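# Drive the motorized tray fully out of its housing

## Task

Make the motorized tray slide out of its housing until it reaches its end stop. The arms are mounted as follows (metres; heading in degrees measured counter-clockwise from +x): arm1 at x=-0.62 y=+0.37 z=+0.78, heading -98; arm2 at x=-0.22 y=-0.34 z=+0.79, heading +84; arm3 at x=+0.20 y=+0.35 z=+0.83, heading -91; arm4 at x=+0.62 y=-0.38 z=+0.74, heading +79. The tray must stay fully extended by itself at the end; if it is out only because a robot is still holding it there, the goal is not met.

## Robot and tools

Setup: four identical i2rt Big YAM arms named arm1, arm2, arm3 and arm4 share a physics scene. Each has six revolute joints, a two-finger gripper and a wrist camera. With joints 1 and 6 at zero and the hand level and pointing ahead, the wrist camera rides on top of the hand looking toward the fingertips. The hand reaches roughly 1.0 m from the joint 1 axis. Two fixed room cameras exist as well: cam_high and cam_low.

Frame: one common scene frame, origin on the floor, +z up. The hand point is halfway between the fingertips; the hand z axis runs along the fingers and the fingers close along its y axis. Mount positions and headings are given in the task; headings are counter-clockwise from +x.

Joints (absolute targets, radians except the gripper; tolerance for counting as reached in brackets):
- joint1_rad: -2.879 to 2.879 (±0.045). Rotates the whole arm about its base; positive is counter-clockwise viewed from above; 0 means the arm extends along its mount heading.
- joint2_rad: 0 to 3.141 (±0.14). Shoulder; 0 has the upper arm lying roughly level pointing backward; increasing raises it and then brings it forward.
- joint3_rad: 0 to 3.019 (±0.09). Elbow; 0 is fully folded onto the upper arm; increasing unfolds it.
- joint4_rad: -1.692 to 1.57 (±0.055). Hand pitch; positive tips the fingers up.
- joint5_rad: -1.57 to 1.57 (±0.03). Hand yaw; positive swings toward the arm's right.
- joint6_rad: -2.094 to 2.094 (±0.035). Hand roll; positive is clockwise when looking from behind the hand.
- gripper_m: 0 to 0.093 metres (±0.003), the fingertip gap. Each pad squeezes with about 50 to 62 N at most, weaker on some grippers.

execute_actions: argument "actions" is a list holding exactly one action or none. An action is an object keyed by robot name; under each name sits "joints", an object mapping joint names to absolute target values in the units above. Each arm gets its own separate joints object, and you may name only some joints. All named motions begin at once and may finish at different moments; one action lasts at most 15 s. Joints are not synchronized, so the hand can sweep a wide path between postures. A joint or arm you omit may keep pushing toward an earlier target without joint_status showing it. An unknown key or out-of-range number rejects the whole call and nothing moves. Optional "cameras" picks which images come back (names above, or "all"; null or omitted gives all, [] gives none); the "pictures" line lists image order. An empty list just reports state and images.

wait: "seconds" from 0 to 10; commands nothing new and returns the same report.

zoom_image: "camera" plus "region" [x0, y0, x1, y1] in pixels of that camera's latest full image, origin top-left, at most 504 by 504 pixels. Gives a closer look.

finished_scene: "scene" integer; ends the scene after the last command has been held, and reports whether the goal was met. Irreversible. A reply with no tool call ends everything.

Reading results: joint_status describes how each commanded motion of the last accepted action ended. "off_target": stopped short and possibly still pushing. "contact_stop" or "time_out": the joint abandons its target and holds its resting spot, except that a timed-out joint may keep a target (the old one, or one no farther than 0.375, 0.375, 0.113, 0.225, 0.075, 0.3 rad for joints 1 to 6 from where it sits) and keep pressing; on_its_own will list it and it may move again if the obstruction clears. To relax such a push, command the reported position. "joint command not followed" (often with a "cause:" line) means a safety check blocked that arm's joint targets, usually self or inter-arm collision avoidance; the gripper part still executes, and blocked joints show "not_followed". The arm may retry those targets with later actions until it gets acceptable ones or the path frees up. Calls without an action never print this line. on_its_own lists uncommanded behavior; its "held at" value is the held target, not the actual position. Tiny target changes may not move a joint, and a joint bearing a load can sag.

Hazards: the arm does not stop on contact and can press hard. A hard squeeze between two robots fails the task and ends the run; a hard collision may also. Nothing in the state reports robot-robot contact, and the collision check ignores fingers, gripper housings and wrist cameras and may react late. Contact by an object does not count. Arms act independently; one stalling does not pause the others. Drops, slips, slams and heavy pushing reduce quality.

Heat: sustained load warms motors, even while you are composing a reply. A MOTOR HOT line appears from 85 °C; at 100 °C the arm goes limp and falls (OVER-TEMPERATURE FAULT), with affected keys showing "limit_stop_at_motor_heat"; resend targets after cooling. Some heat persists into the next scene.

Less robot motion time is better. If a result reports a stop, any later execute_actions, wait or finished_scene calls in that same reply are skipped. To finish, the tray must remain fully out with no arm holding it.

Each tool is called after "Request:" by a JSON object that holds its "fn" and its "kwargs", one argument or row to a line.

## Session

Request:
{"fn": "execute_actions", "kwargs": {
  "actions": []
}}

Scene clock: 0.00 s.
Motor temperatures (°C, as the motors report them): arm1=[22 21 21 20 21 19] | arm2=[19 21 22 21 20 22] | arm3=[22 20 21 20 21 20] | arm4=[20 21 23 18 21 20]
arm1.joint_positions: joint1_rad=+0.699 joint2_rad=+0.329 joint3_rad=+1.350 joint4_rad=-1.434 joint5_rad=+0.024 joint6_rad=-0.729 gripper_m=+0.094
arm1.joint_status: not commanded
arm1.hand: x=-0.5664 y=+0.2753 z=+1.3192 quat_wxyz=(-0.347, -0.122, -0.829, +0.421) (m; scene frame)
arm2.joint_positions: joint1_rad=-0.811 joint2_rad=+0.412 joint3_rad=+1.526 joint4_rad=-1.418 joint5_rad=-0.109 joint6_rad=-0.468 gripper_m=+0.094
arm2.joint_status: not commanded
arm2.hand: x=-0.1400 y=-0.2645 z=+1.4012 quat_wxyz=(-0.581, +0.453, -0.668, -0.104) (m; scene frame)
arm3.joint_positions: joint1_rad=+0.785 joint2_rad=+0.280 joint3_rad=+1.521 joint4_rad=-1.158 joint5_rad=-0.084 joint6_rad=-0.389 gripper_m=+0.095
arm3.joint_status: not commanded
arm3.hand: x=+0.2469 y=+0.3218 z=+1.5079 quat_wxyz=(-0.620, -0.105, -0.675, +0.385) (m; scene frame)
arm4.joint_positions: joint1_rad=-0.444 joint2_rad=+0.474 joint3_rad=+1.340 joint4_rad=-1.406 joint5_rad=-0.042 joint6_rad=-0.072 gripper_m=+0.094
arm4.joint_status: not commanded
arm4.hand: x=+0.7099 y=-0.2326 z=+1.2689 quat_wxyz=(-0.444, +0.431, -0.755, -0.216) (m; scene frame)
pictures: arm1_cam_wrist, arm2_cam_wrist, arm3_cam_wrist, arm4_cam_wrist, cam_high, cam_low
Images, in order (width x height): arm1_cam_wrist 504x504, arm2_cam_wrist 504x504, arm3_cam_wrist 504x504, arm4_cam_wrist 504x504, cam_high 504x504, cam_low 504x504.

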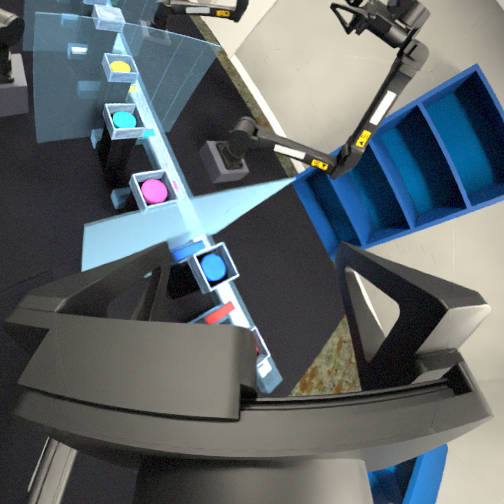

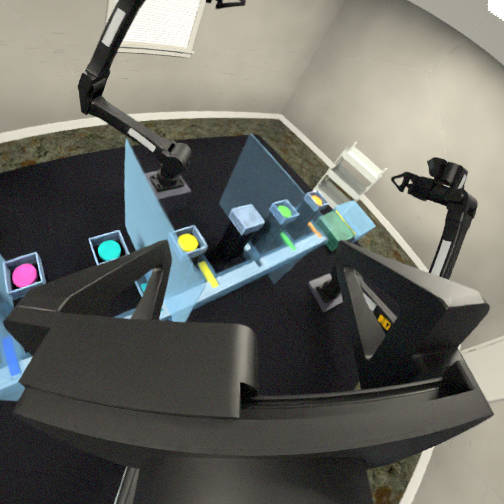

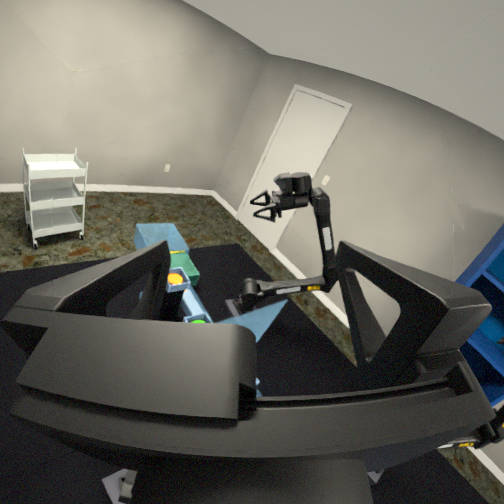

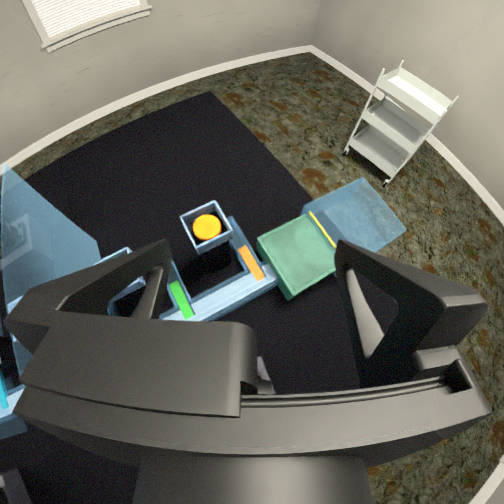

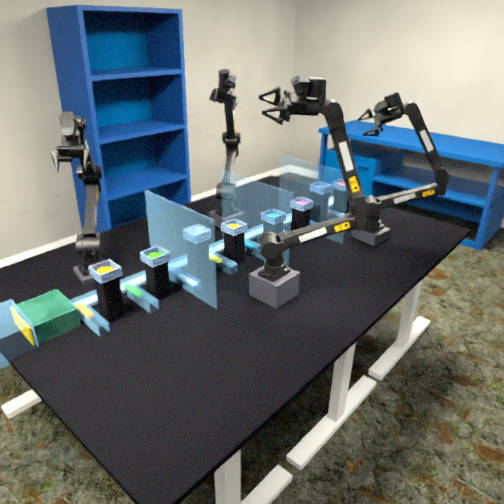

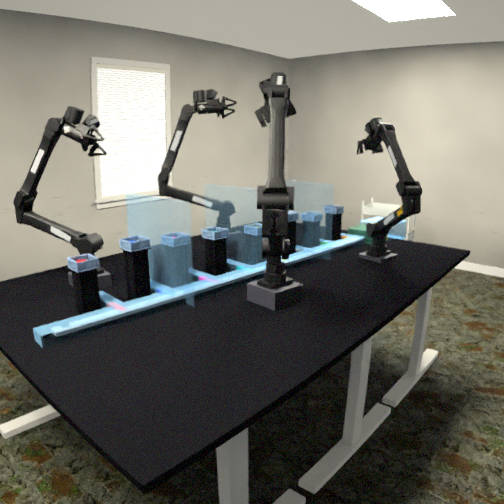

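Request:
{"fn": "execute_actions", "kwargs": {
  "actions": [
    {"arm1":{"joints":{"joint1_rad":0.26,"joint2_rad":0.9,"joint3_rad":0.97,"joint4_rad":-1.235,"joint5_rad":0,"joint6_rad":0,"gripper_m":0.0}},"arm2":{"joints":{"joint1_rad":-0.085,"joint2_rad":0.96,"joint3_rad":0.92,"joint4_rad":-1.005,"joint5_rad":0,"joint6_rad":0,"gripper_m":0.0}},"arm3":{"joints":{"joint1_rad":-0.315,"joint2_rad":0.92,"joint3_rad":0.83,"joint4_rad":-1.02,"joint5_rad":0,"joint6_rad":0,"gripper_m":0.0}},"arm4":{"joints":{"joint1_rad":-0.09,"joint2_rad":1.12,"joint3_rad":1.19,"joint4_rad":-1.19,"joint5_rad":0,"joint6_rad":0,"gripper_m":0.0}}}
  ]
}}

Scene clock: 9.90 s.
Motor temperatures (°C, as the motors report them): arm1=[22 21 22 20 21 19] | arm2=[19 21 23 21 20 22] | arm3=[22 20 23 20 21 20] | arm4=[20 22 25 18 21 20]
arm1.joint_positions: joint1_rad=+0.267 joint2_rad=+0.912 joint3_rad=+0.948 joint4_rad=-1.248 joint5_rad=-0.001 joint6_rad=-0.018 gripper_m=+0.000
arm1.joint_status: all done
arm1.hand: x=-0.5799 y=+0.0630 z=+1.0296 quat_wxyz=(-0.133, -0.641, -0.747, +0.117) (m; scene frame)
arm2.joint_positions: joint1_rad=-0.086 joint2_rad=+0.959 joint3_rad=+0.917 joint4_rad=-1.025 joint5_rad=+0.000 joint6_rad=-0.015 gripper_m=+0.000
arm2.joint_status: all done
arm2.hand: x=-0.1479 y=+0.0131 z=+1.0368 quat_wxyz=(-0.190, +0.620, -0.743, -0.164) (m; scene frame)
arm3.joint_positions: joint1_rad=-0.312 joint2_rad=+0.921 joint3_rad=+0.819 joint4_rad=-1.020 joint5_rad=-0.001 joint6_rad=-0.013 gripper_m=+0.001
arm3.joint_status: all done
arm3.hand: x=+0.0926 y=+0.0308 z=+1.0387 quat_wxyz=(-0.122, -0.786, -0.577, +0.185) (m; scene frame)
arm4.joint_positions: joint1_rad=-0.090 joint2_rad=+1.137 joint3_rad=+1.164 joint4_rad=-1.206 joint5_rad=-0.001 joint6_rad=-0.012 gripper_m=+0.000
arm4.joint_status: all done
arm4.hand: x=+0.7275 y=+0.0055 z=+1.0249 quat_wxyz=(-0.160, +0.594, -0.781, -0.109) (m; scene frame)
pictures: arm1_cam_wrist, arm2_cam_wrist, arm3_cam_wrist, arm4_cam_wrist, cam_high, cam_low
Images, in order (width x height): arm1_cam_wrist 504x504, arm2_cam_wrist 504x504, arm3_cam_wrist 504x504, arm4_cam_wrist 504x504, cam_high 504x504, cam_low 504x504.

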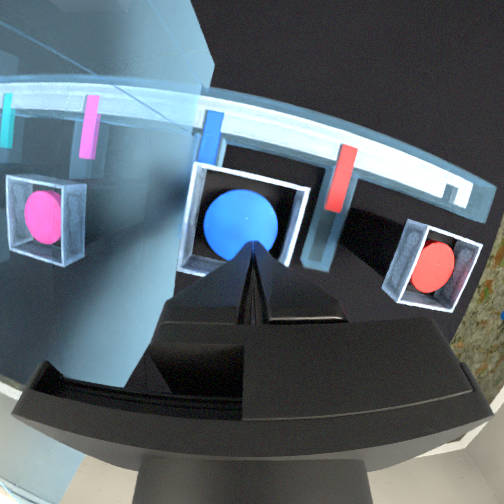

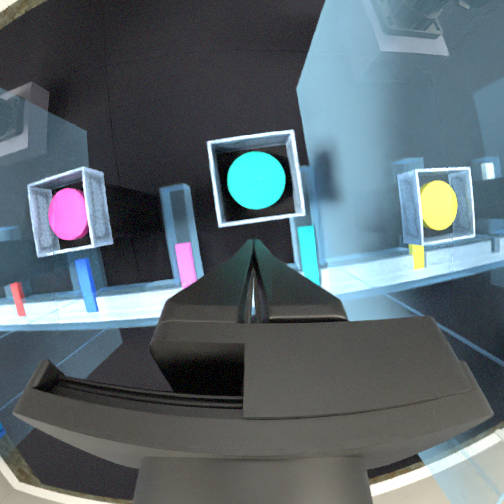

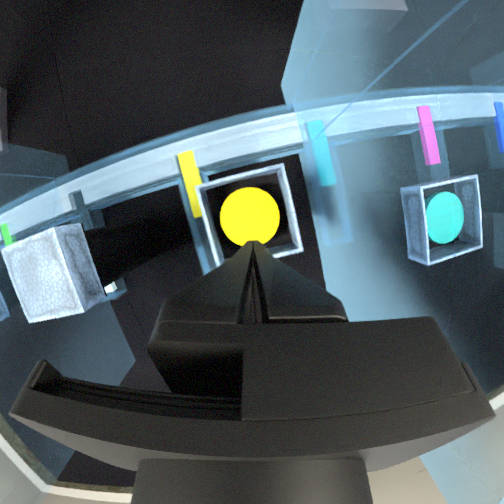

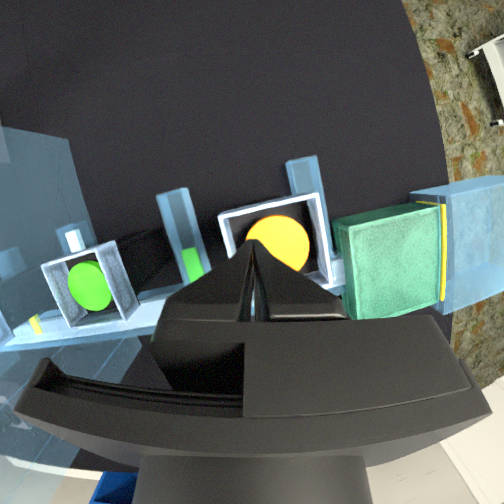

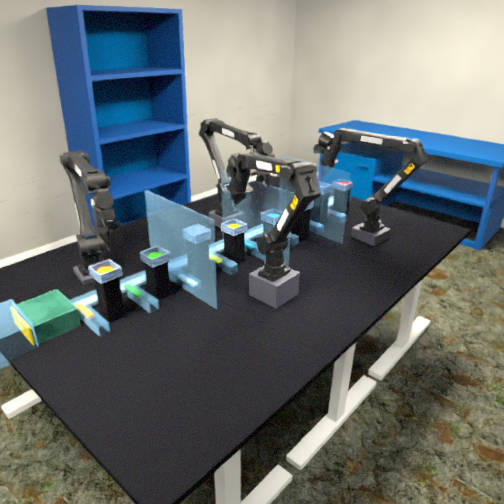

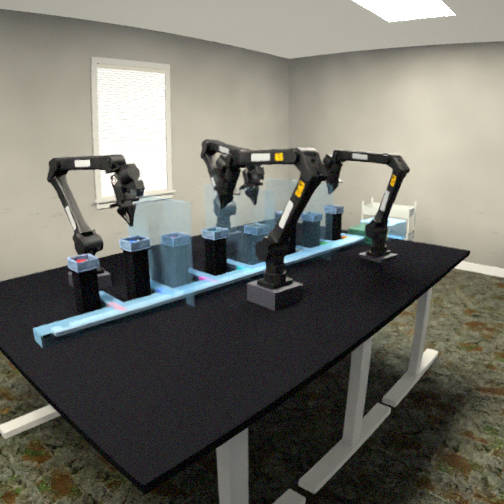

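Request:
{"fn": "execute_actions", "kwargs": {
  "actions": [
    {"arm1":{"joints":{"joint1_rad":0.30,"joint2_rad":1.155,"joint4_rad":-1.35}},"arm2":{"joints":{"joint2_rad":1.435,"joint3_rad":1.055,"joint4_rad":-1.065}},"arm3":{"joints":{"joint2_rad":1.315}},"arm4":{"joints":{"joint1_rad":-0.15,"joint2_rad":1.38,"joint4_rad":-1.40}}}
  ],
  "cameras": ["arm1_cam_wrist","arm2_cam_wrist","arm3_cam_wrist","arm4_cam_wrist"]
}}

Scene clock: 19.77 s.
Motor temperatures (°C, as the motors report them): arm1=[22 22 24 20 21 19] | arm2=[19 21 25 21 20 22] | arm3=[22 20 24 20 21 20] | arm4=[20 22 27 18 21 20]
arm1.joint_positions: joint1_rad=+0.289 joint2_rad=+1.149 joint3_rad=+0.951 joint4_rad=-1.338 joint5_rad=-0.001 joint6_rad=-0.017 gripper_m=+0.000
arm1.joint_status: all done
arm1.hand: x=-0.5729 y=+0.0643 z=+0.9576 quat_wxyz=(-0.013, -0.643, -0.766, +0.009) (m; scene frame)
arm2.joint_positions: joint1_rad=-0.086 joint2_rad=+1.415 joint3_rad=+1.042 joint4_rad=-1.055 joint5_rad=+0.000 joint6_rad=-0.015 gripper_m=+0.000
arm2.joint_status: all done
arm2.hand: x=-0.1381 y=+0.0730 z=+0.9212 quat_wxyz=(-0.051, +0.640, -0.765, -0.051) (m; scene frame)
arm3.joint_positions: joint1_rad=-0.312 joint2_rad=+1.304 joint3_rad=+0.823 joint4_rad=-1.021 joint5_rad=-0.001 joint6_rad=-0.013 gripper_m=+0.001
arm3.joint_status: all done
arm3.hand: x=+0.0877 y=+0.0225 z=+0.9177 quat_wxyz=(-0.013, -0.807, -0.590, +0.032) (m; scene frame)
arm4.joint_positions: joint1_rad=-0.152 joint2_rad=+1.371 joint3_rad=+1.183 joint4_rad=-1.384 joint5_rad=+0.000 joint6_rad=-0.011 gripper_m=+0.000
arm4.joint_status: all done
arm4.hand: x=+0.7482 y=-0.0142 z=+0.9375 quat_wxyz=(-0.003, +0.579, -0.815, +0.007) (m; scene frame)
pictures: arm1_cam_wrist, arm2_cam_wrist, arm3_cam_wrist, arm4_cam_wrist
Images, in order (width x height): arm1_cam_wrist 504x504, arm2_cam_wrist 504x504, arm3_cam_wrist 504x504, arm4_cam_wrist 504x504.

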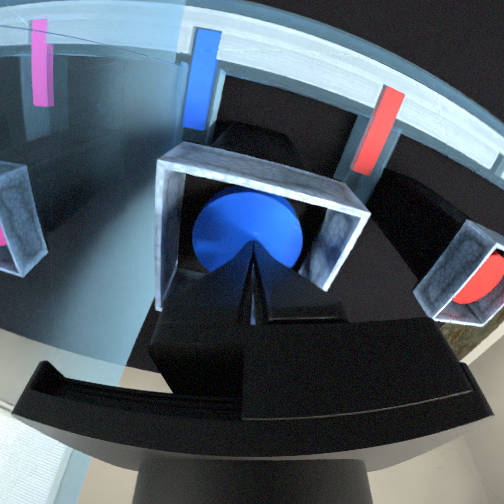

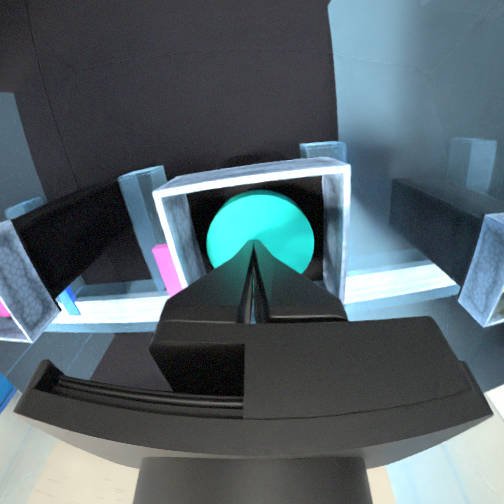

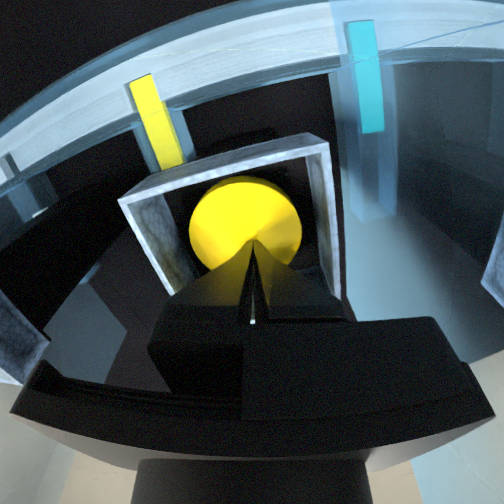

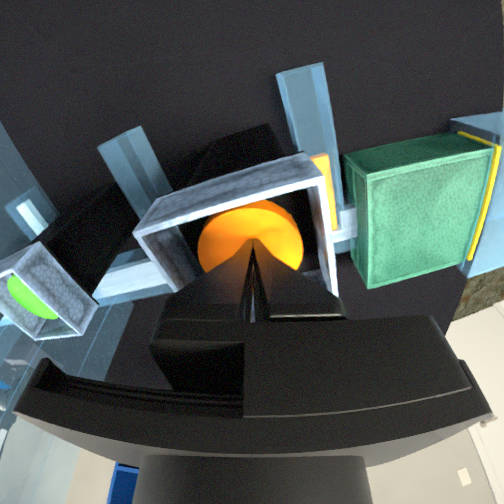

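All on buttons. Wait to see which bolts are moving.

Request:
{"fn": "wait", "kwargs": {
  "seconds": 10
}}

Scene clock: 30.10 s.
Motor temperatures (°C, as the motors report them): arm1=[22 22 24 20 21 19] | arm2=[19 21 26 21 20 22] | arm3=[22 20 25 20 21 20] | arm4=[20 22 27 18 21 20]
arm1.joint_positions: joint1_rad=+0.289 joint2_rad=+1.149 joint3_rad=+0.951 joint4_rad=-1.338 joint5_rad=-0.001 joint6_rad=-0.017 gripper_m=+0.000
arm1.joint_status: all done
arm1.hand: x=-0.5729 y=+0.0643 z=+0.9576 quat_wxyz=(-0.013, -0.643, -0.766, +0.009) (m; scene frame)
arm2.joint_positions: joint1_rad=-0.086 joint2_rad=+1.415 joint3_rad=+1.042 joint4_rad=-1.055 joint5_rad=+0.000 joint6_rad=-0.015 gripper_m=+0.000
arm2.joint_status: all done
arm2.hand: x=-0.1381 y=+0.0730 z=+0.9212 quat_wxyz=(-0.051, +0.640, -0.765, -0.051) (m; scene frame)
arm3.joint_positions: joint1_rad=-0.312 joint2_rad=+1.304 joint3_rad=+0.823 joint4_rad=-1.021 joint5_rad=-0.001 joint6_rad=-0.013 gripper_m=+0.001
arm3.joint_status: all done
arm3.hand: x=+0.0877 y=+0.0225 z=+0.9177 quat_wxyz=(-0.013, -0.807, -0.590, +0.032) (m; scene frame)
arm4.joint_positions: joint1_rad=-0.152 joint2_rad=+1.371 joint3_rad=+1.183 joint4_rad=-1.384 joint5_rad=+0.000 joint6_rad=-0.011 gripper_m=+0.000
arm4.joint_status: all done
arm4.hand: x=+0.7482 y=-0.0142 z=+0.9375 quat_wxyz=(-0.003, +0.579, -0.815, +0.007) (m; scene frame)
wait: 10.00 s; at rest from the start
pictures: arm1_cam_wrist, arm2_cam_wrist, arm3_cam_wrist, arm4_cam_wrist, cam_high, cam_low
Images, in order (width x height): arm1_cam_wrist 504x504, arm2_cam_wrist 504x504, arm3_cam_wrist 504x504, arm4_cam_wrist 504x504, cam_high 504x504, cam_low 504x504.

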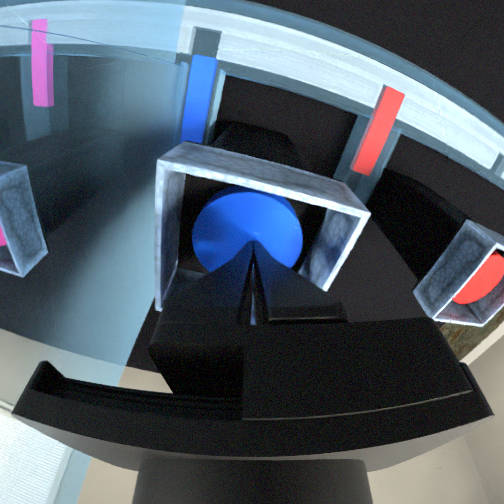

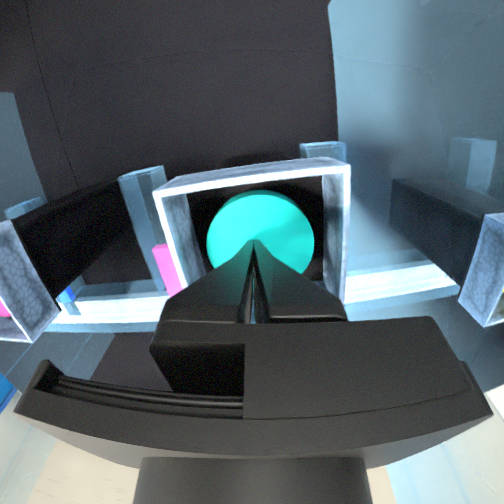

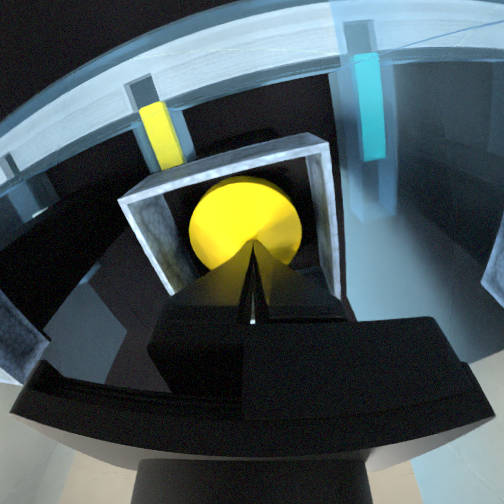

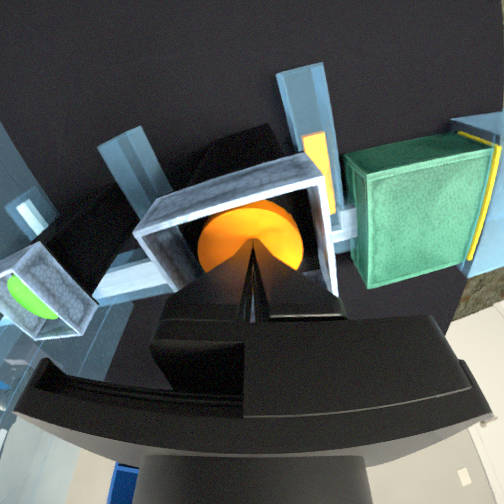

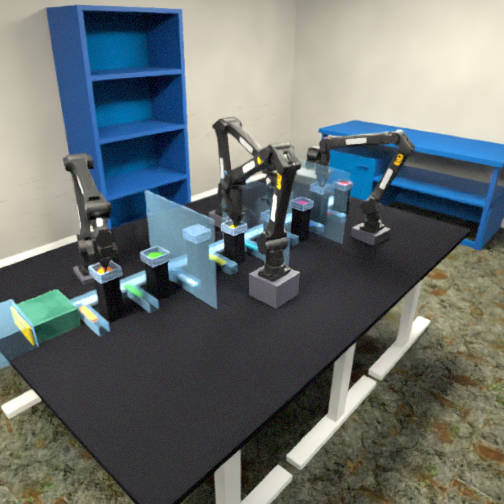

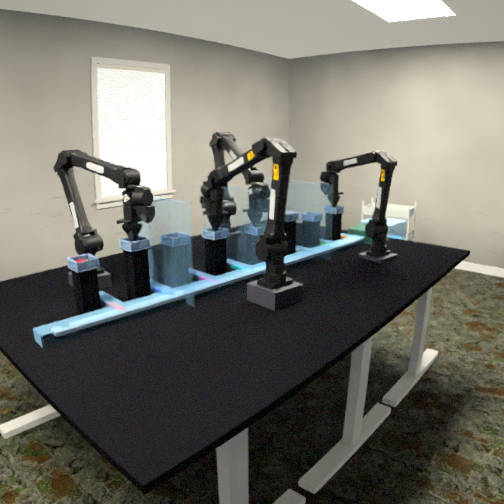

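Request:
{"fn": "wait", "kwargs": {
  "seconds": 8
}}

Scene clock: 49.30 s.
Motor temperatures (°C, as the motors report them): arm1=[22 22 25 20 21 19] | arm2=[19 22 27 21 20 22] | arm3=[22 20 25 20 21 20] | arm4=[20 22 28 18 21 20]
arm1.joint_positions: joint1_rad=+0.289 joint2_rad=+1.149 joint3_rad=+0.951 joint4_rad=-1.338 joint5_rad=-0.001 joint6_rad=-0.017 gripper_m=+0.000
arm1.joint_status: all done
arm1.hand: x=-0.5729 y=+0.0643 z=+0.9576 quat_wxyz=(-0.013, -0.643, -0.766, +0.009) (m; scene frame)
arm2.joint_positions: joint1_rad=-0.086 joint2_rad=+1.415 joint3_rad=+1.042 joint4_rad=-1.055 joint5_rad=+0.000 joint6_rad=-0.015 gripper_m=+0.000
arm2.joint_status: all done
arm2.hand: x=-0.1381 y=+0.0730 z=+0.9212 quat_wxyz=(-0.051, +0.640, -0.765, -0.051) (m; scene frame)
arm3.joint_positions: joint1_rad=-0.312 joint2_rad=+1.304 joint3_rad=+0.823 joint4_rad=-1.021 joint5_rad=-0.001 joint6_rad=-0.013 gripper_m=+0.001
arm3.joint_status: all done
arm3.hand: x=+0.0877 y=+0.0225 z=+0.9177 quat_wxyz=(-0.013, -0.807, -0.590, +0.032) (m; scene frame)
arm4.joint_positions: joint1_rad=-0.152 joint2_rad=+1.371 joint3_rad=+1.183 joint4_rad=-1.384 joint5_rad=+0.000 joint6_rad=-0.011 gripper_m=+0.000
arm4.joint_status: all done
arm4.hand: x=+0.7482 y=-0.0142 z=+0.9375 quat_wxyz=(-0.003, +0.579, -0.815, +0.007) (m; scene frame)
wait: 8.00 s; at rest from the start
pictures: arm1_cam_wrist, arm2_cam_wrist, arm3_cam_wrist, arm4_cam_wrist, cam_high, cam_low
Images, in order (width x height): arm1_cam_wrist 504x504, arm2_cam_wrist 504x504, arm3_cam_wrist 504x504, arm4_cam_wrist 504x504, cam_high 504x504, cam_low 504x504.

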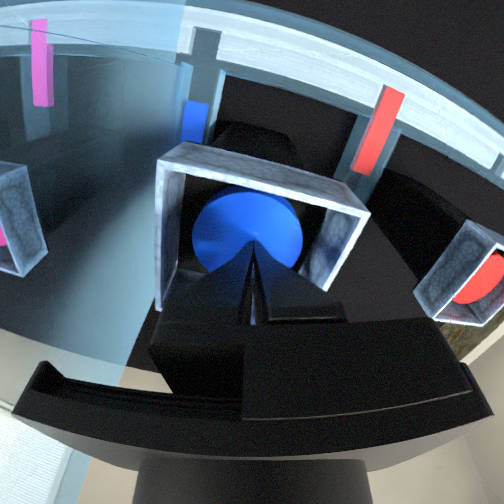

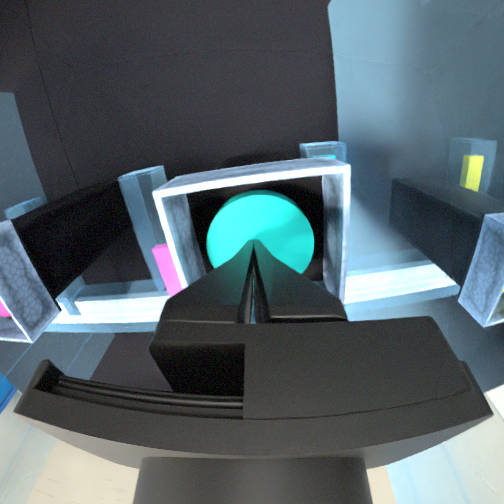

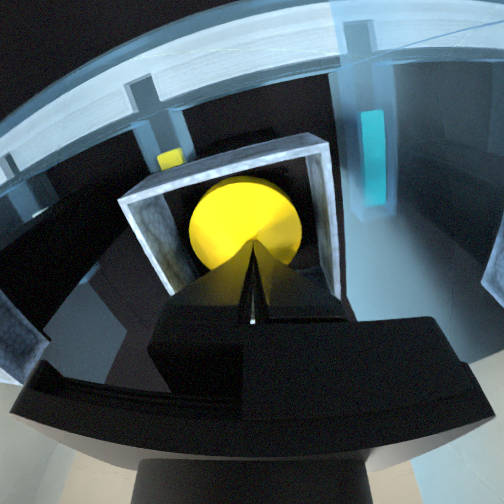

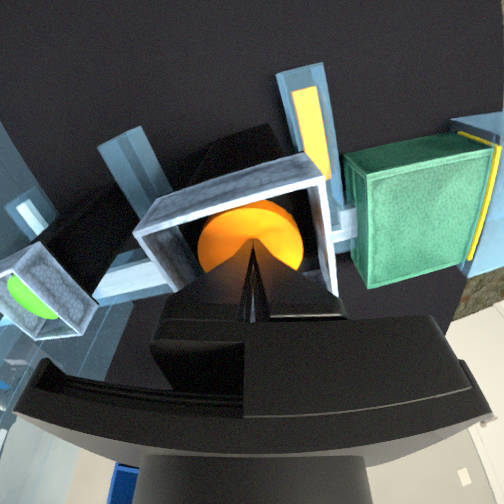

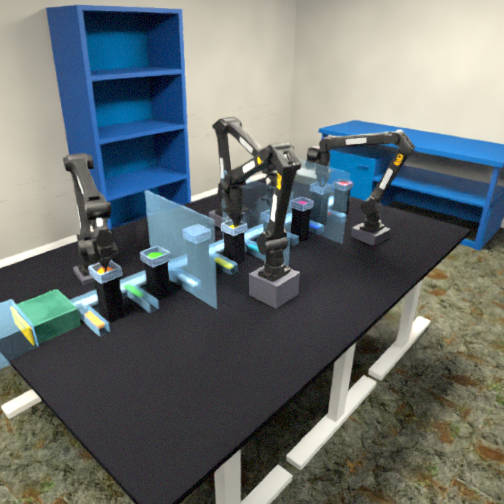

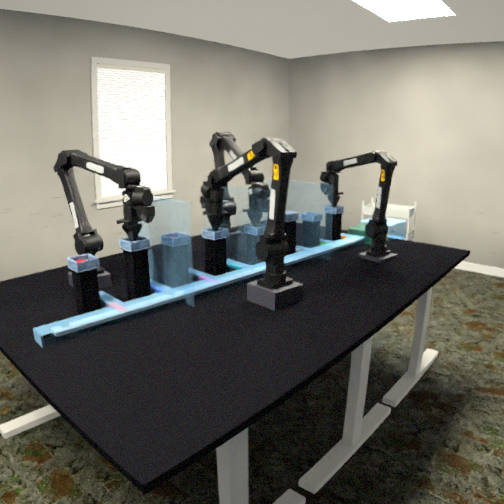

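Request:
{"fn": "wait", "kwargs": {
  "seconds": 8
}}

Request:
{"fn": "execute_actions", "kwargs": {
  "actions": [
    {"arm1":{"joints":{"joint2_rad":0.96}},"arm2":{"joints":{"joint2_rad":1.22}},"arm4":{"joints":{"joint2_rad":1.2}}}
  ],
  "cameras": []
}}

Request:
{"fn": "execute_actions", "kwargs": {
  "actions": [
    {"arm1":{"joints":{"joint1_rad":-0.38,"joint4_rad":-1.21}},"arm2":{"joints":{"joint1_rad":0.40,"joint4_rad":-0.975}},"arm4":{"joints":{"joint1_rad":0.417}}}
  ],
  "cameras": ["arm1_cam_wrist","arm2_cam_wrist","arm4_cam_wrist"]
}}

Scene clock: 58.63 s.
Motor temperatures (°C, as the motors report them): arm1=[22 22 25 20 21 19] | arm2=[19 22 28 21 20 22] | arm3=[22 20 25 20 21 20] | arm4=[20 22 28 18 21 20]
arm1.joint_positions: joint1_rad=+0.289 joint2_rad=+1.149 joint3_rad=+0.951 joint4_rad=-1.338 joint5_rad=-0.001 joint6_rad=-0.017 gripper_m=+0.000
arm1.joint_status: all done
arm1.hand: x=-0.5729 y=+0.0643 z=+0.9576 quat_wxyz=(-0.013, -0.643, -0.766, +0.009) (m; scene frame)
arm2.joint_positions: joint1_rad=-0.086 joint2_rad=+1.415 joint3_rad=+1.042 joint4_rad=-1.055 joint5_rad=+0.000 joint6_rad=-0.015 gripper_m=+0.000
arm2.joint_status: all done
arm2.hand: x=-0.1381 y=+0.0730 z=+0.9212 quat_wxyz=(-0.051, +0.640, -0.765, -0.051) (m; scene frame)
arm3.joint_positions: joint1_rad=-0.312 joint2_rad=+1.304 joint3_rad=+0.823 joint4_rad=-1.021 joint5_rad=-0.001 joint6_rad=-0.013 gripper_m=+0.001
arm3.joint_status: all done
arm3.hand: x=+0.0877 y=+0.0225 z=+0.9177 quat_wxyz=(-0.013, -0.807, -0.590, +0.032) (m; scene frame)
arm4.joint_positions: joint1_rad=-0.152 joint2_rad=+1.371 joint3_rad=+1.183 joint4_rad=-1.384 joint5_rad=+0.000 joint6_rad=-0.011 gripper_m=+0.000
arm4.joint_status: all done
arm4.hand: x=+0.7482 y=-0.0142 z=+0.9375 quat_wxyz=(-0.003, +0.579, -0.815, +0.007) (m; scene frame)
wait: 8.00 s; at rest from the start
pictures: arm1_cam_wrist, arm2_cam_wrist, arm3_cam_wrist, arm4_cam_wrist, cam_high, cam_low
Images, in order (width x height): arm1_cam_wrist 504x504, arm2_cam_wrist 504x504, arm3_cam_wrist 504x504, arm4_cam_wrist 504x504, cam_high 504x504, cam_low 504x504.

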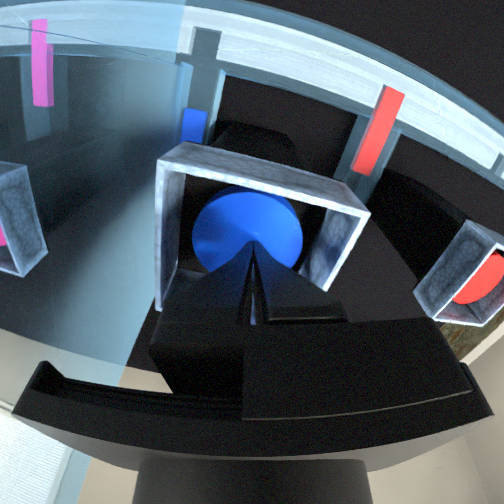

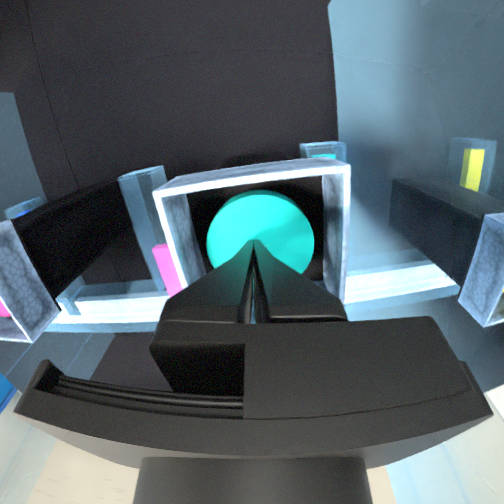

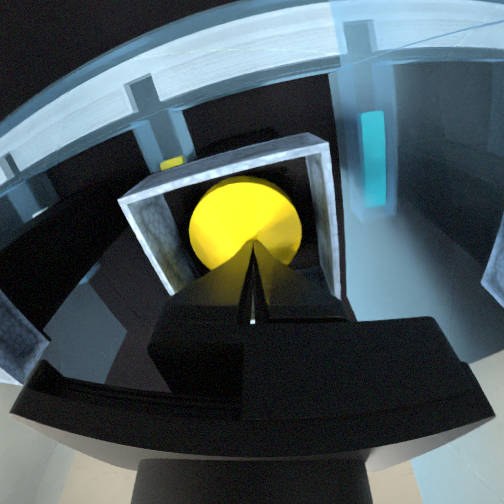

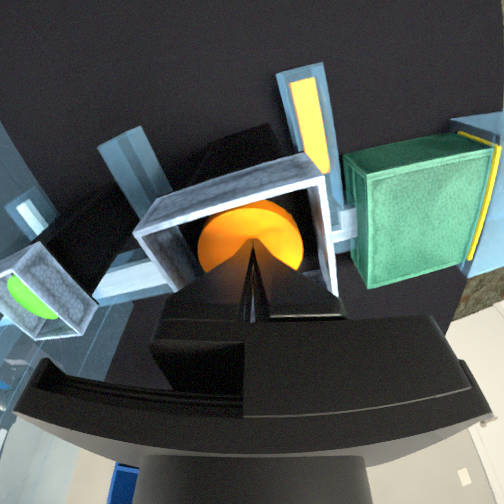

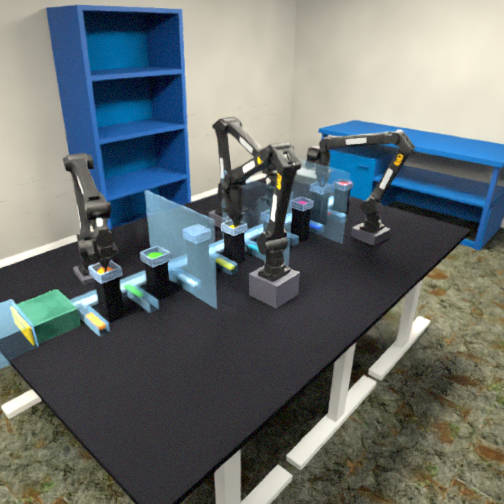

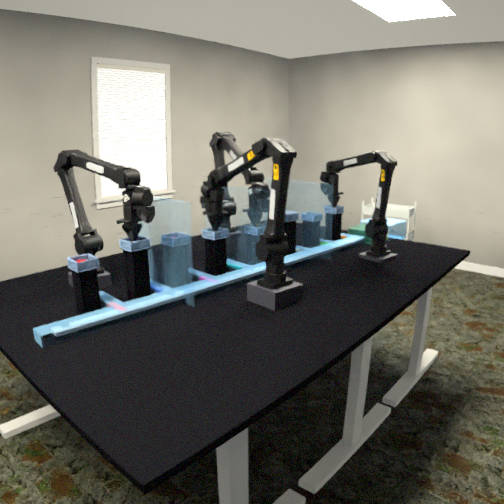

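Scene clock: 59.73 s.
Motor temperatures (°C, as the motors report them): arm1=[22 22 25 20 21 19] | arm2=[19 22 28 21 20 22] | arm3=[22 20 25 20 21 20] | arm4=[20 22 28 18 21 20]
arm1.joint_positions: joint1_rad=+0.289 joint2_rad=+0.953 joint3_rad=+0.951 joint4_rad=-1.338 joint5_rad=-0.001 joint6_rad=-0.017 gripper_m=+0.000
arm1.joint_status: all done
arm1.hand: x=-0.5755 y=+0.0797 z=+1.0131 quat_wxyz=(-0.086, -0.639, -0.761, +0.073) (m; scene frame)
arm2.joint_positions: joint1_rad=-0.086 joint2_rad=+1.199 joint3_rad=+1.042 joint4_rad=-1.055 joint5_rad=+0.000 joint6_rad=-0.015 gripper_m=+0.000
arm2.joint_status: all done
arm2.hand: x=-0.1387 y=+0.0631 z=+1.0065 quat_wxyz=(-0.134, +0.631, -0.755, -0.119) (m; scene frame)
arm3.joint_positions: joint1_rad=-0.312 joint2_rad=+1.304 joint3_rad=+0.823 joint4_rad=-1.021 joint5_rad=-0.001 joint6_rad=-0.013 gripper_m=+0.001
arm3.joint_status: not commanded
arm3.hand: x=+0.0877 y=+0.0225 z=+0.9177 quat_wxyz=(-0.013, -0.807, -0.590, +0.032) (m; scene frame)
arm4.joint_positions: joint1_rad=-0.152 joint2_rad=+1.191 joint3_rad=+1.178 joint4_rad=-1.387 joint5_rad=+0.000 joint6_rad=-0.011 gripper_m=+0.000
arm4.joint_status: all done
arm4.hand: x=+0.7406 y=-0.0323 z=+0.9996 quat_wxyz=(-0.073, +0.577, -0.812, -0.042) (m; scene frame)
pictures: none
No camera images: the call's "cameras" was empty. Leave "cameras" out to get every camera's image.

Scene clock: 61.00 s.
Motor temperatures (°C, as the motors report them): arm1=[22 22 25 20 21 19] | arm2=[19 22 28 21 20 22] | arm3=[22 20 25 20 21 20] | arm4=[20 22 28 18 21 20]
arm1.joint_positions: joint1_rad=-0.373 joint2_rad=+0.953 joint3_rad=+0.951 joint4_rad=-1.227 joint5_rad=+0.000 joint6_rad=-0.016 gripper_m=+0.000
arm1.joint_status: all done
arm1.hand: x=-0.7777 y=+0.0901 z=+1.0206 quat_wxyz=(-0.084, -0.845, -0.508, +0.146) (m; scene frame)
arm2.joint_positions: joint1_rad=+0.402 joint2_rad=+1.200 joint3_rad=+1.042 joint4_rad=-0.992 joint5_rad=-0.001 joint6_rad=-0.013 gripper_m=+0.000
arm2.joint_status: all done
arm2.hand: x=-0.3412 y=+0.0664 z=+1.0152 quat_wxyz=(-0.123, +0.789, -0.577, -0.174) (m; scene frame)
arm3.joint_positions: joint1_rad=-0.312 joint2_rad=+1.304 joint3_rad=+0.823 joint4_rad=-1.021 joint5_rad=-0.001 joint6_rad=-0.013 gripper_m=+0.001
arm3.joint_status: not commanded
arm3.hand: x=+0.0877 y=+0.0225 z=+0.9177 quat_wxyz=(-0.013, -0.807, -0.590, +0.032) (m; scene frame)
arm4.joint_positions: joint1_rad=+0.420 joint2_rad=+1.191 joint3_rad=+1.178 joint4_rad=-1.387 joint5_rad=+0.000 joint6_rad=-0.010 gripper_m=+0.000
arm4.joint_status: all done
arm4.hand: x=+0.5333 y=-0.0195 z=+0.9966 quat_wxyz=(-0.055, +0.783, -0.617, -0.059) (m; scene frame)
pictures: arm1_cam_wrist, arm2_cam_wrist, arm4_cam_wrist
Images, in order (width x height): arm1_cam_wrist 504x504, arm2_cam_wrist 504x504, arm4_cam_wrist 504x504.

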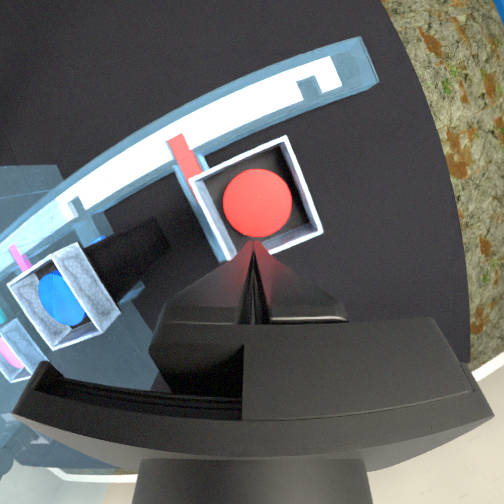

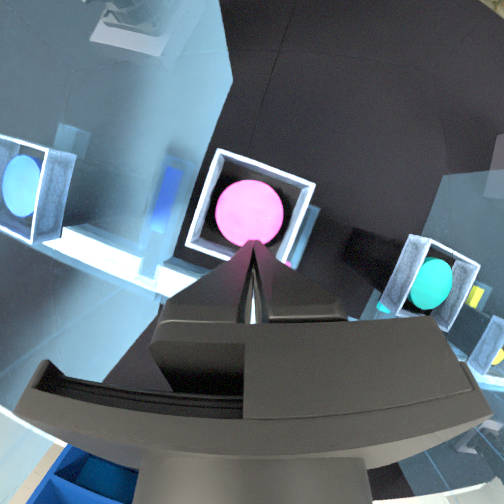

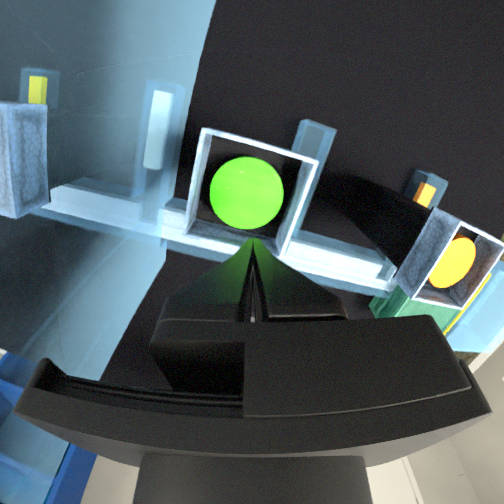

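Request:
{"fn": "execute_actions", "kwargs": {
  "actions": [
    {"arm1":{"joints":{"joint2_rad":1.27}},"arm2":{"joints":{"joint2_rad":1.45}},"arm4":{"joints":{"joint2_rad":1.44}}}
  ],
  "cameras": ["arm1_cam_wrist","arm2_cam_wrist","arm4_cam_wrist"]
}}

Scene clock: 62.60 s.
Motor temperatures (°C, as the motors report them): arm1=[22 22 25 20 21 19] | arm2=[19 22 28 21 20 22] | arm3=[22 20 25 20 21 20] | arm4=[20 22 28 18 21 20]
arm1.joint_positions: joint1_rad=-0.373 joint2_rad=+1.258 joint3_rad=+0.956 joint4_rad=-1.223 joint5_rad=-0.001 joint6_rad=-0.016 gripper_m=+0.000
arm1.joint_status: all done
arm1.hand: x=-0.7890 y=+0.0698 z=+0.9268 quat_wxyz=(-0.010, -0.857, -0.515, +0.018) (m; scene frame)
arm2.joint_positions: joint1_rad=+0.402 joint2_rad=+1.421 joint3_rad=+1.057 joint4_rad=-0.981 joint5_rad=+0.000 joint6_rad=-0.013 gripper_m=+0.000
arm2.joint_status: all done
arm2.hand: x=-0.3478 y=+0.0849 z=+0.9312 quat_wxyz=(-0.065, +0.802, -0.586, -0.097) (m; scene frame)
arm3.joint_positions: joint1_rad=-0.312 joint2_rad=+1.304 joint3_rad=+0.823 joint4_rad=-1.021 joint5_rad=-0.001 joint6_rad=-0.013 gripper_m=+0.001
arm3.joint_status: not commanded
arm3.hand: x=+0.0877 y=+0.0225 z=+0.9177 quat_wxyz=(-0.013, -0.807, -0.590, +0.032) (m; scene frame)
arm4.joint_positions: joint1_rad=+0.420 joint2_rad=+1.423 joint3_rad=+1.195 joint4_rad=-1.394 joint5_rad=+0.000 joint6_rad=-0.010 gripper_m=+0.000
arm4.joint_status: all done
arm4.hand: x=+0.5290 y=+0.0038 z=+0.9196 quat_wxyz=(+0.015, +0.785, -0.619, +0.028) (m; scene frame)
pictures: arm1_cam_wrist, arm2_cam_wrist, arm4_cam_wrist
Images, in order (width x height): arm1_cam_wrist 504x504, arm2_cam_wrist 504x504, arm4_cam_wrist 504x504.

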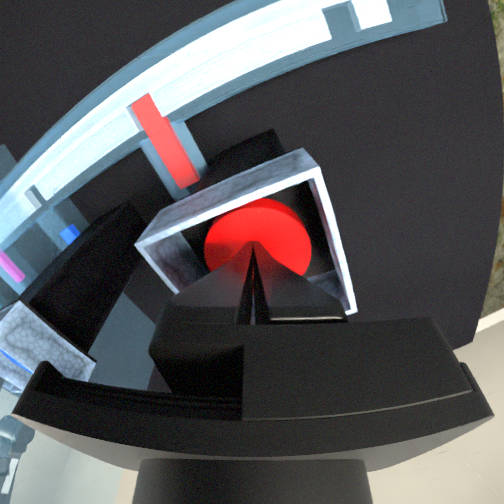

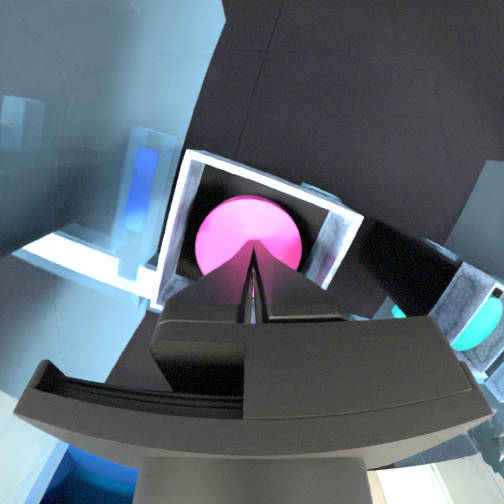

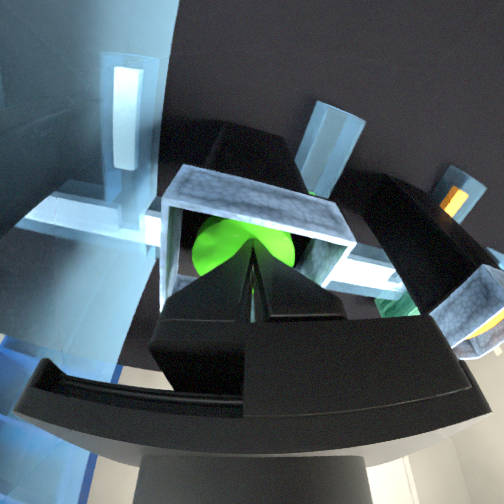

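Request:
{"fn": "wait", "kwargs": {
  "seconds": 4
}}

Scene clock: 67.20 s.
Motor temperatures (°C, as the motors report them): arm1=[22 22 25 20 21 19] | arm2=[19 22 28 21 20 22] | arm3=[22 20 25 20 21 20] | arm4=[20 22 28 18 21 20]
arm1.joint_positions: joint1_rad=-0.373 joint2_rad=+1.258 joint3_rad=+0.956 joint4_rad=-1.223 joint5_rad=-0.001 joint6_rad=-0.016 gripper_m=+0.000
arm1.joint_status: all done
arm1.hand: x=-0.7890 y=+0.0698 z=+0.9268 quat_wxyz=(-0.010, -0.857, -0.515, +0.018) (m; scene frame)
arm2.joint_positions: joint1_rad=+0.402 joint2_rad=+1.421 joint3_rad=+1.057 joint4_rad=-0.981 joint5_rad=+0.000 joint6_rad=-0.013 gripper_m=+0.000
arm2.joint_status: all done
arm2.hand: x=-0.3478 y=+0.0849 z=+0.9312 quat_wxyz=(-0.065, +0.802, -0.586, -0.097) (m; scene frame)
arm3.joint_positions: joint1_rad=-0.312 joint2_rad=+1.304 joint3_rad=+0.823 joint4_rad=-1.021 joint5_rad=-0.001 joint6_rad=-0.013 gripper_m=+0.001
arm3.joint_status: not commanded
arm3.hand: x=+0.0877 y=+0.0225 z=+0.9177 quat_wxyz=(-0.013, -0.807, -0.590, +0.032) (m; scene frame)
arm4.joint_positions: joint1_rad=+0.420 joint2_rad=+1.423 joint3_rad=+1.195 joint4_rad=-1.394 joint5_rad=+0.000 joint6_rad=-0.010 gripper_m=+0.000
arm4.joint_status: all done
arm4.hand: x=+0.5290 y=+0.0038 z=+0.9196 quat_wxyz=(+0.015, +0.785, -0.619, +0.028) (m; scene frame)
wait: 4.00 s; at rest from the start
pictures: arm1_cam_wrist, arm2_cam_wrist, arm3_cam_wrist, arm4_cam_wrist, cam_high, cam_low
Images, in order (width x height): arm1_cam_wrist 504x504, arm2_cam_wrist 504x504, arm3_cam_wrist 504x504, arm4_cam_wrist 504x504, cam_high 504x504, cam_low 504x504.

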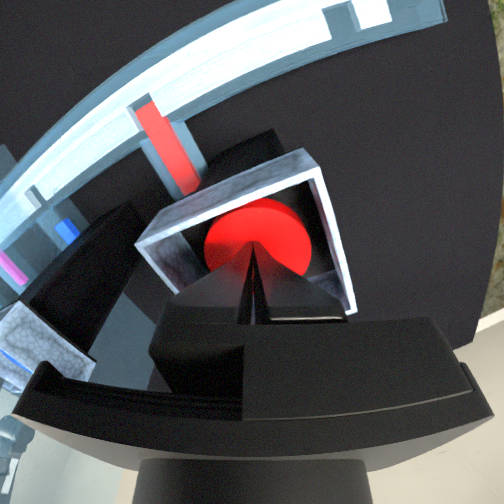

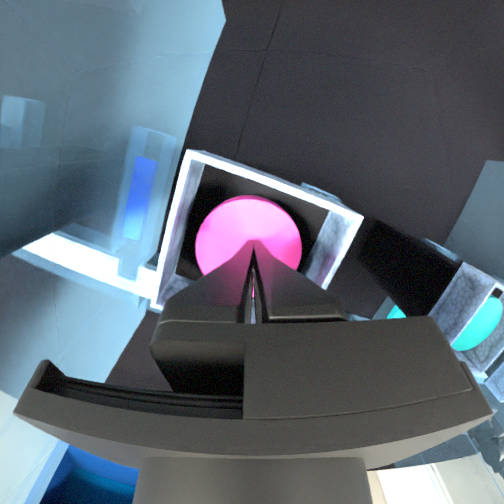

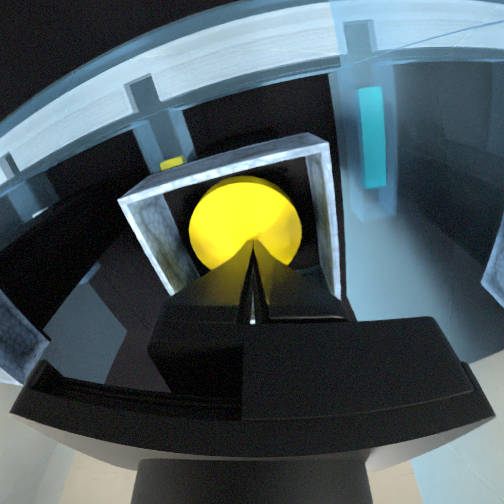

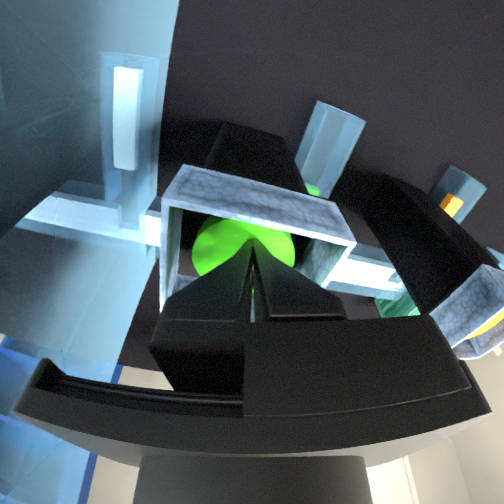

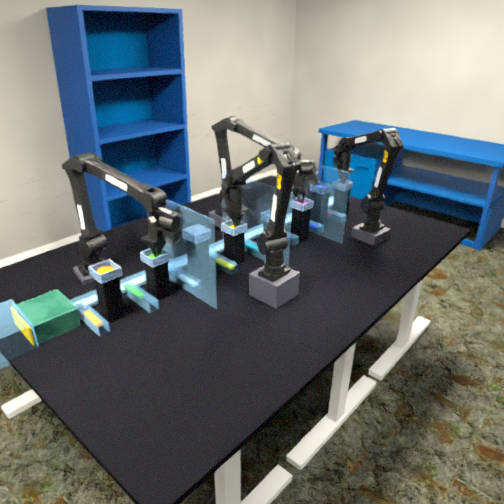

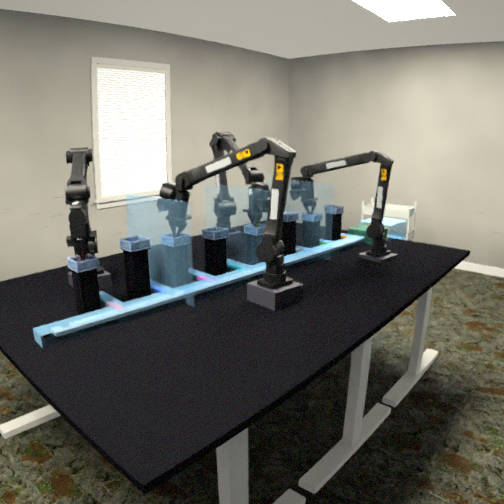

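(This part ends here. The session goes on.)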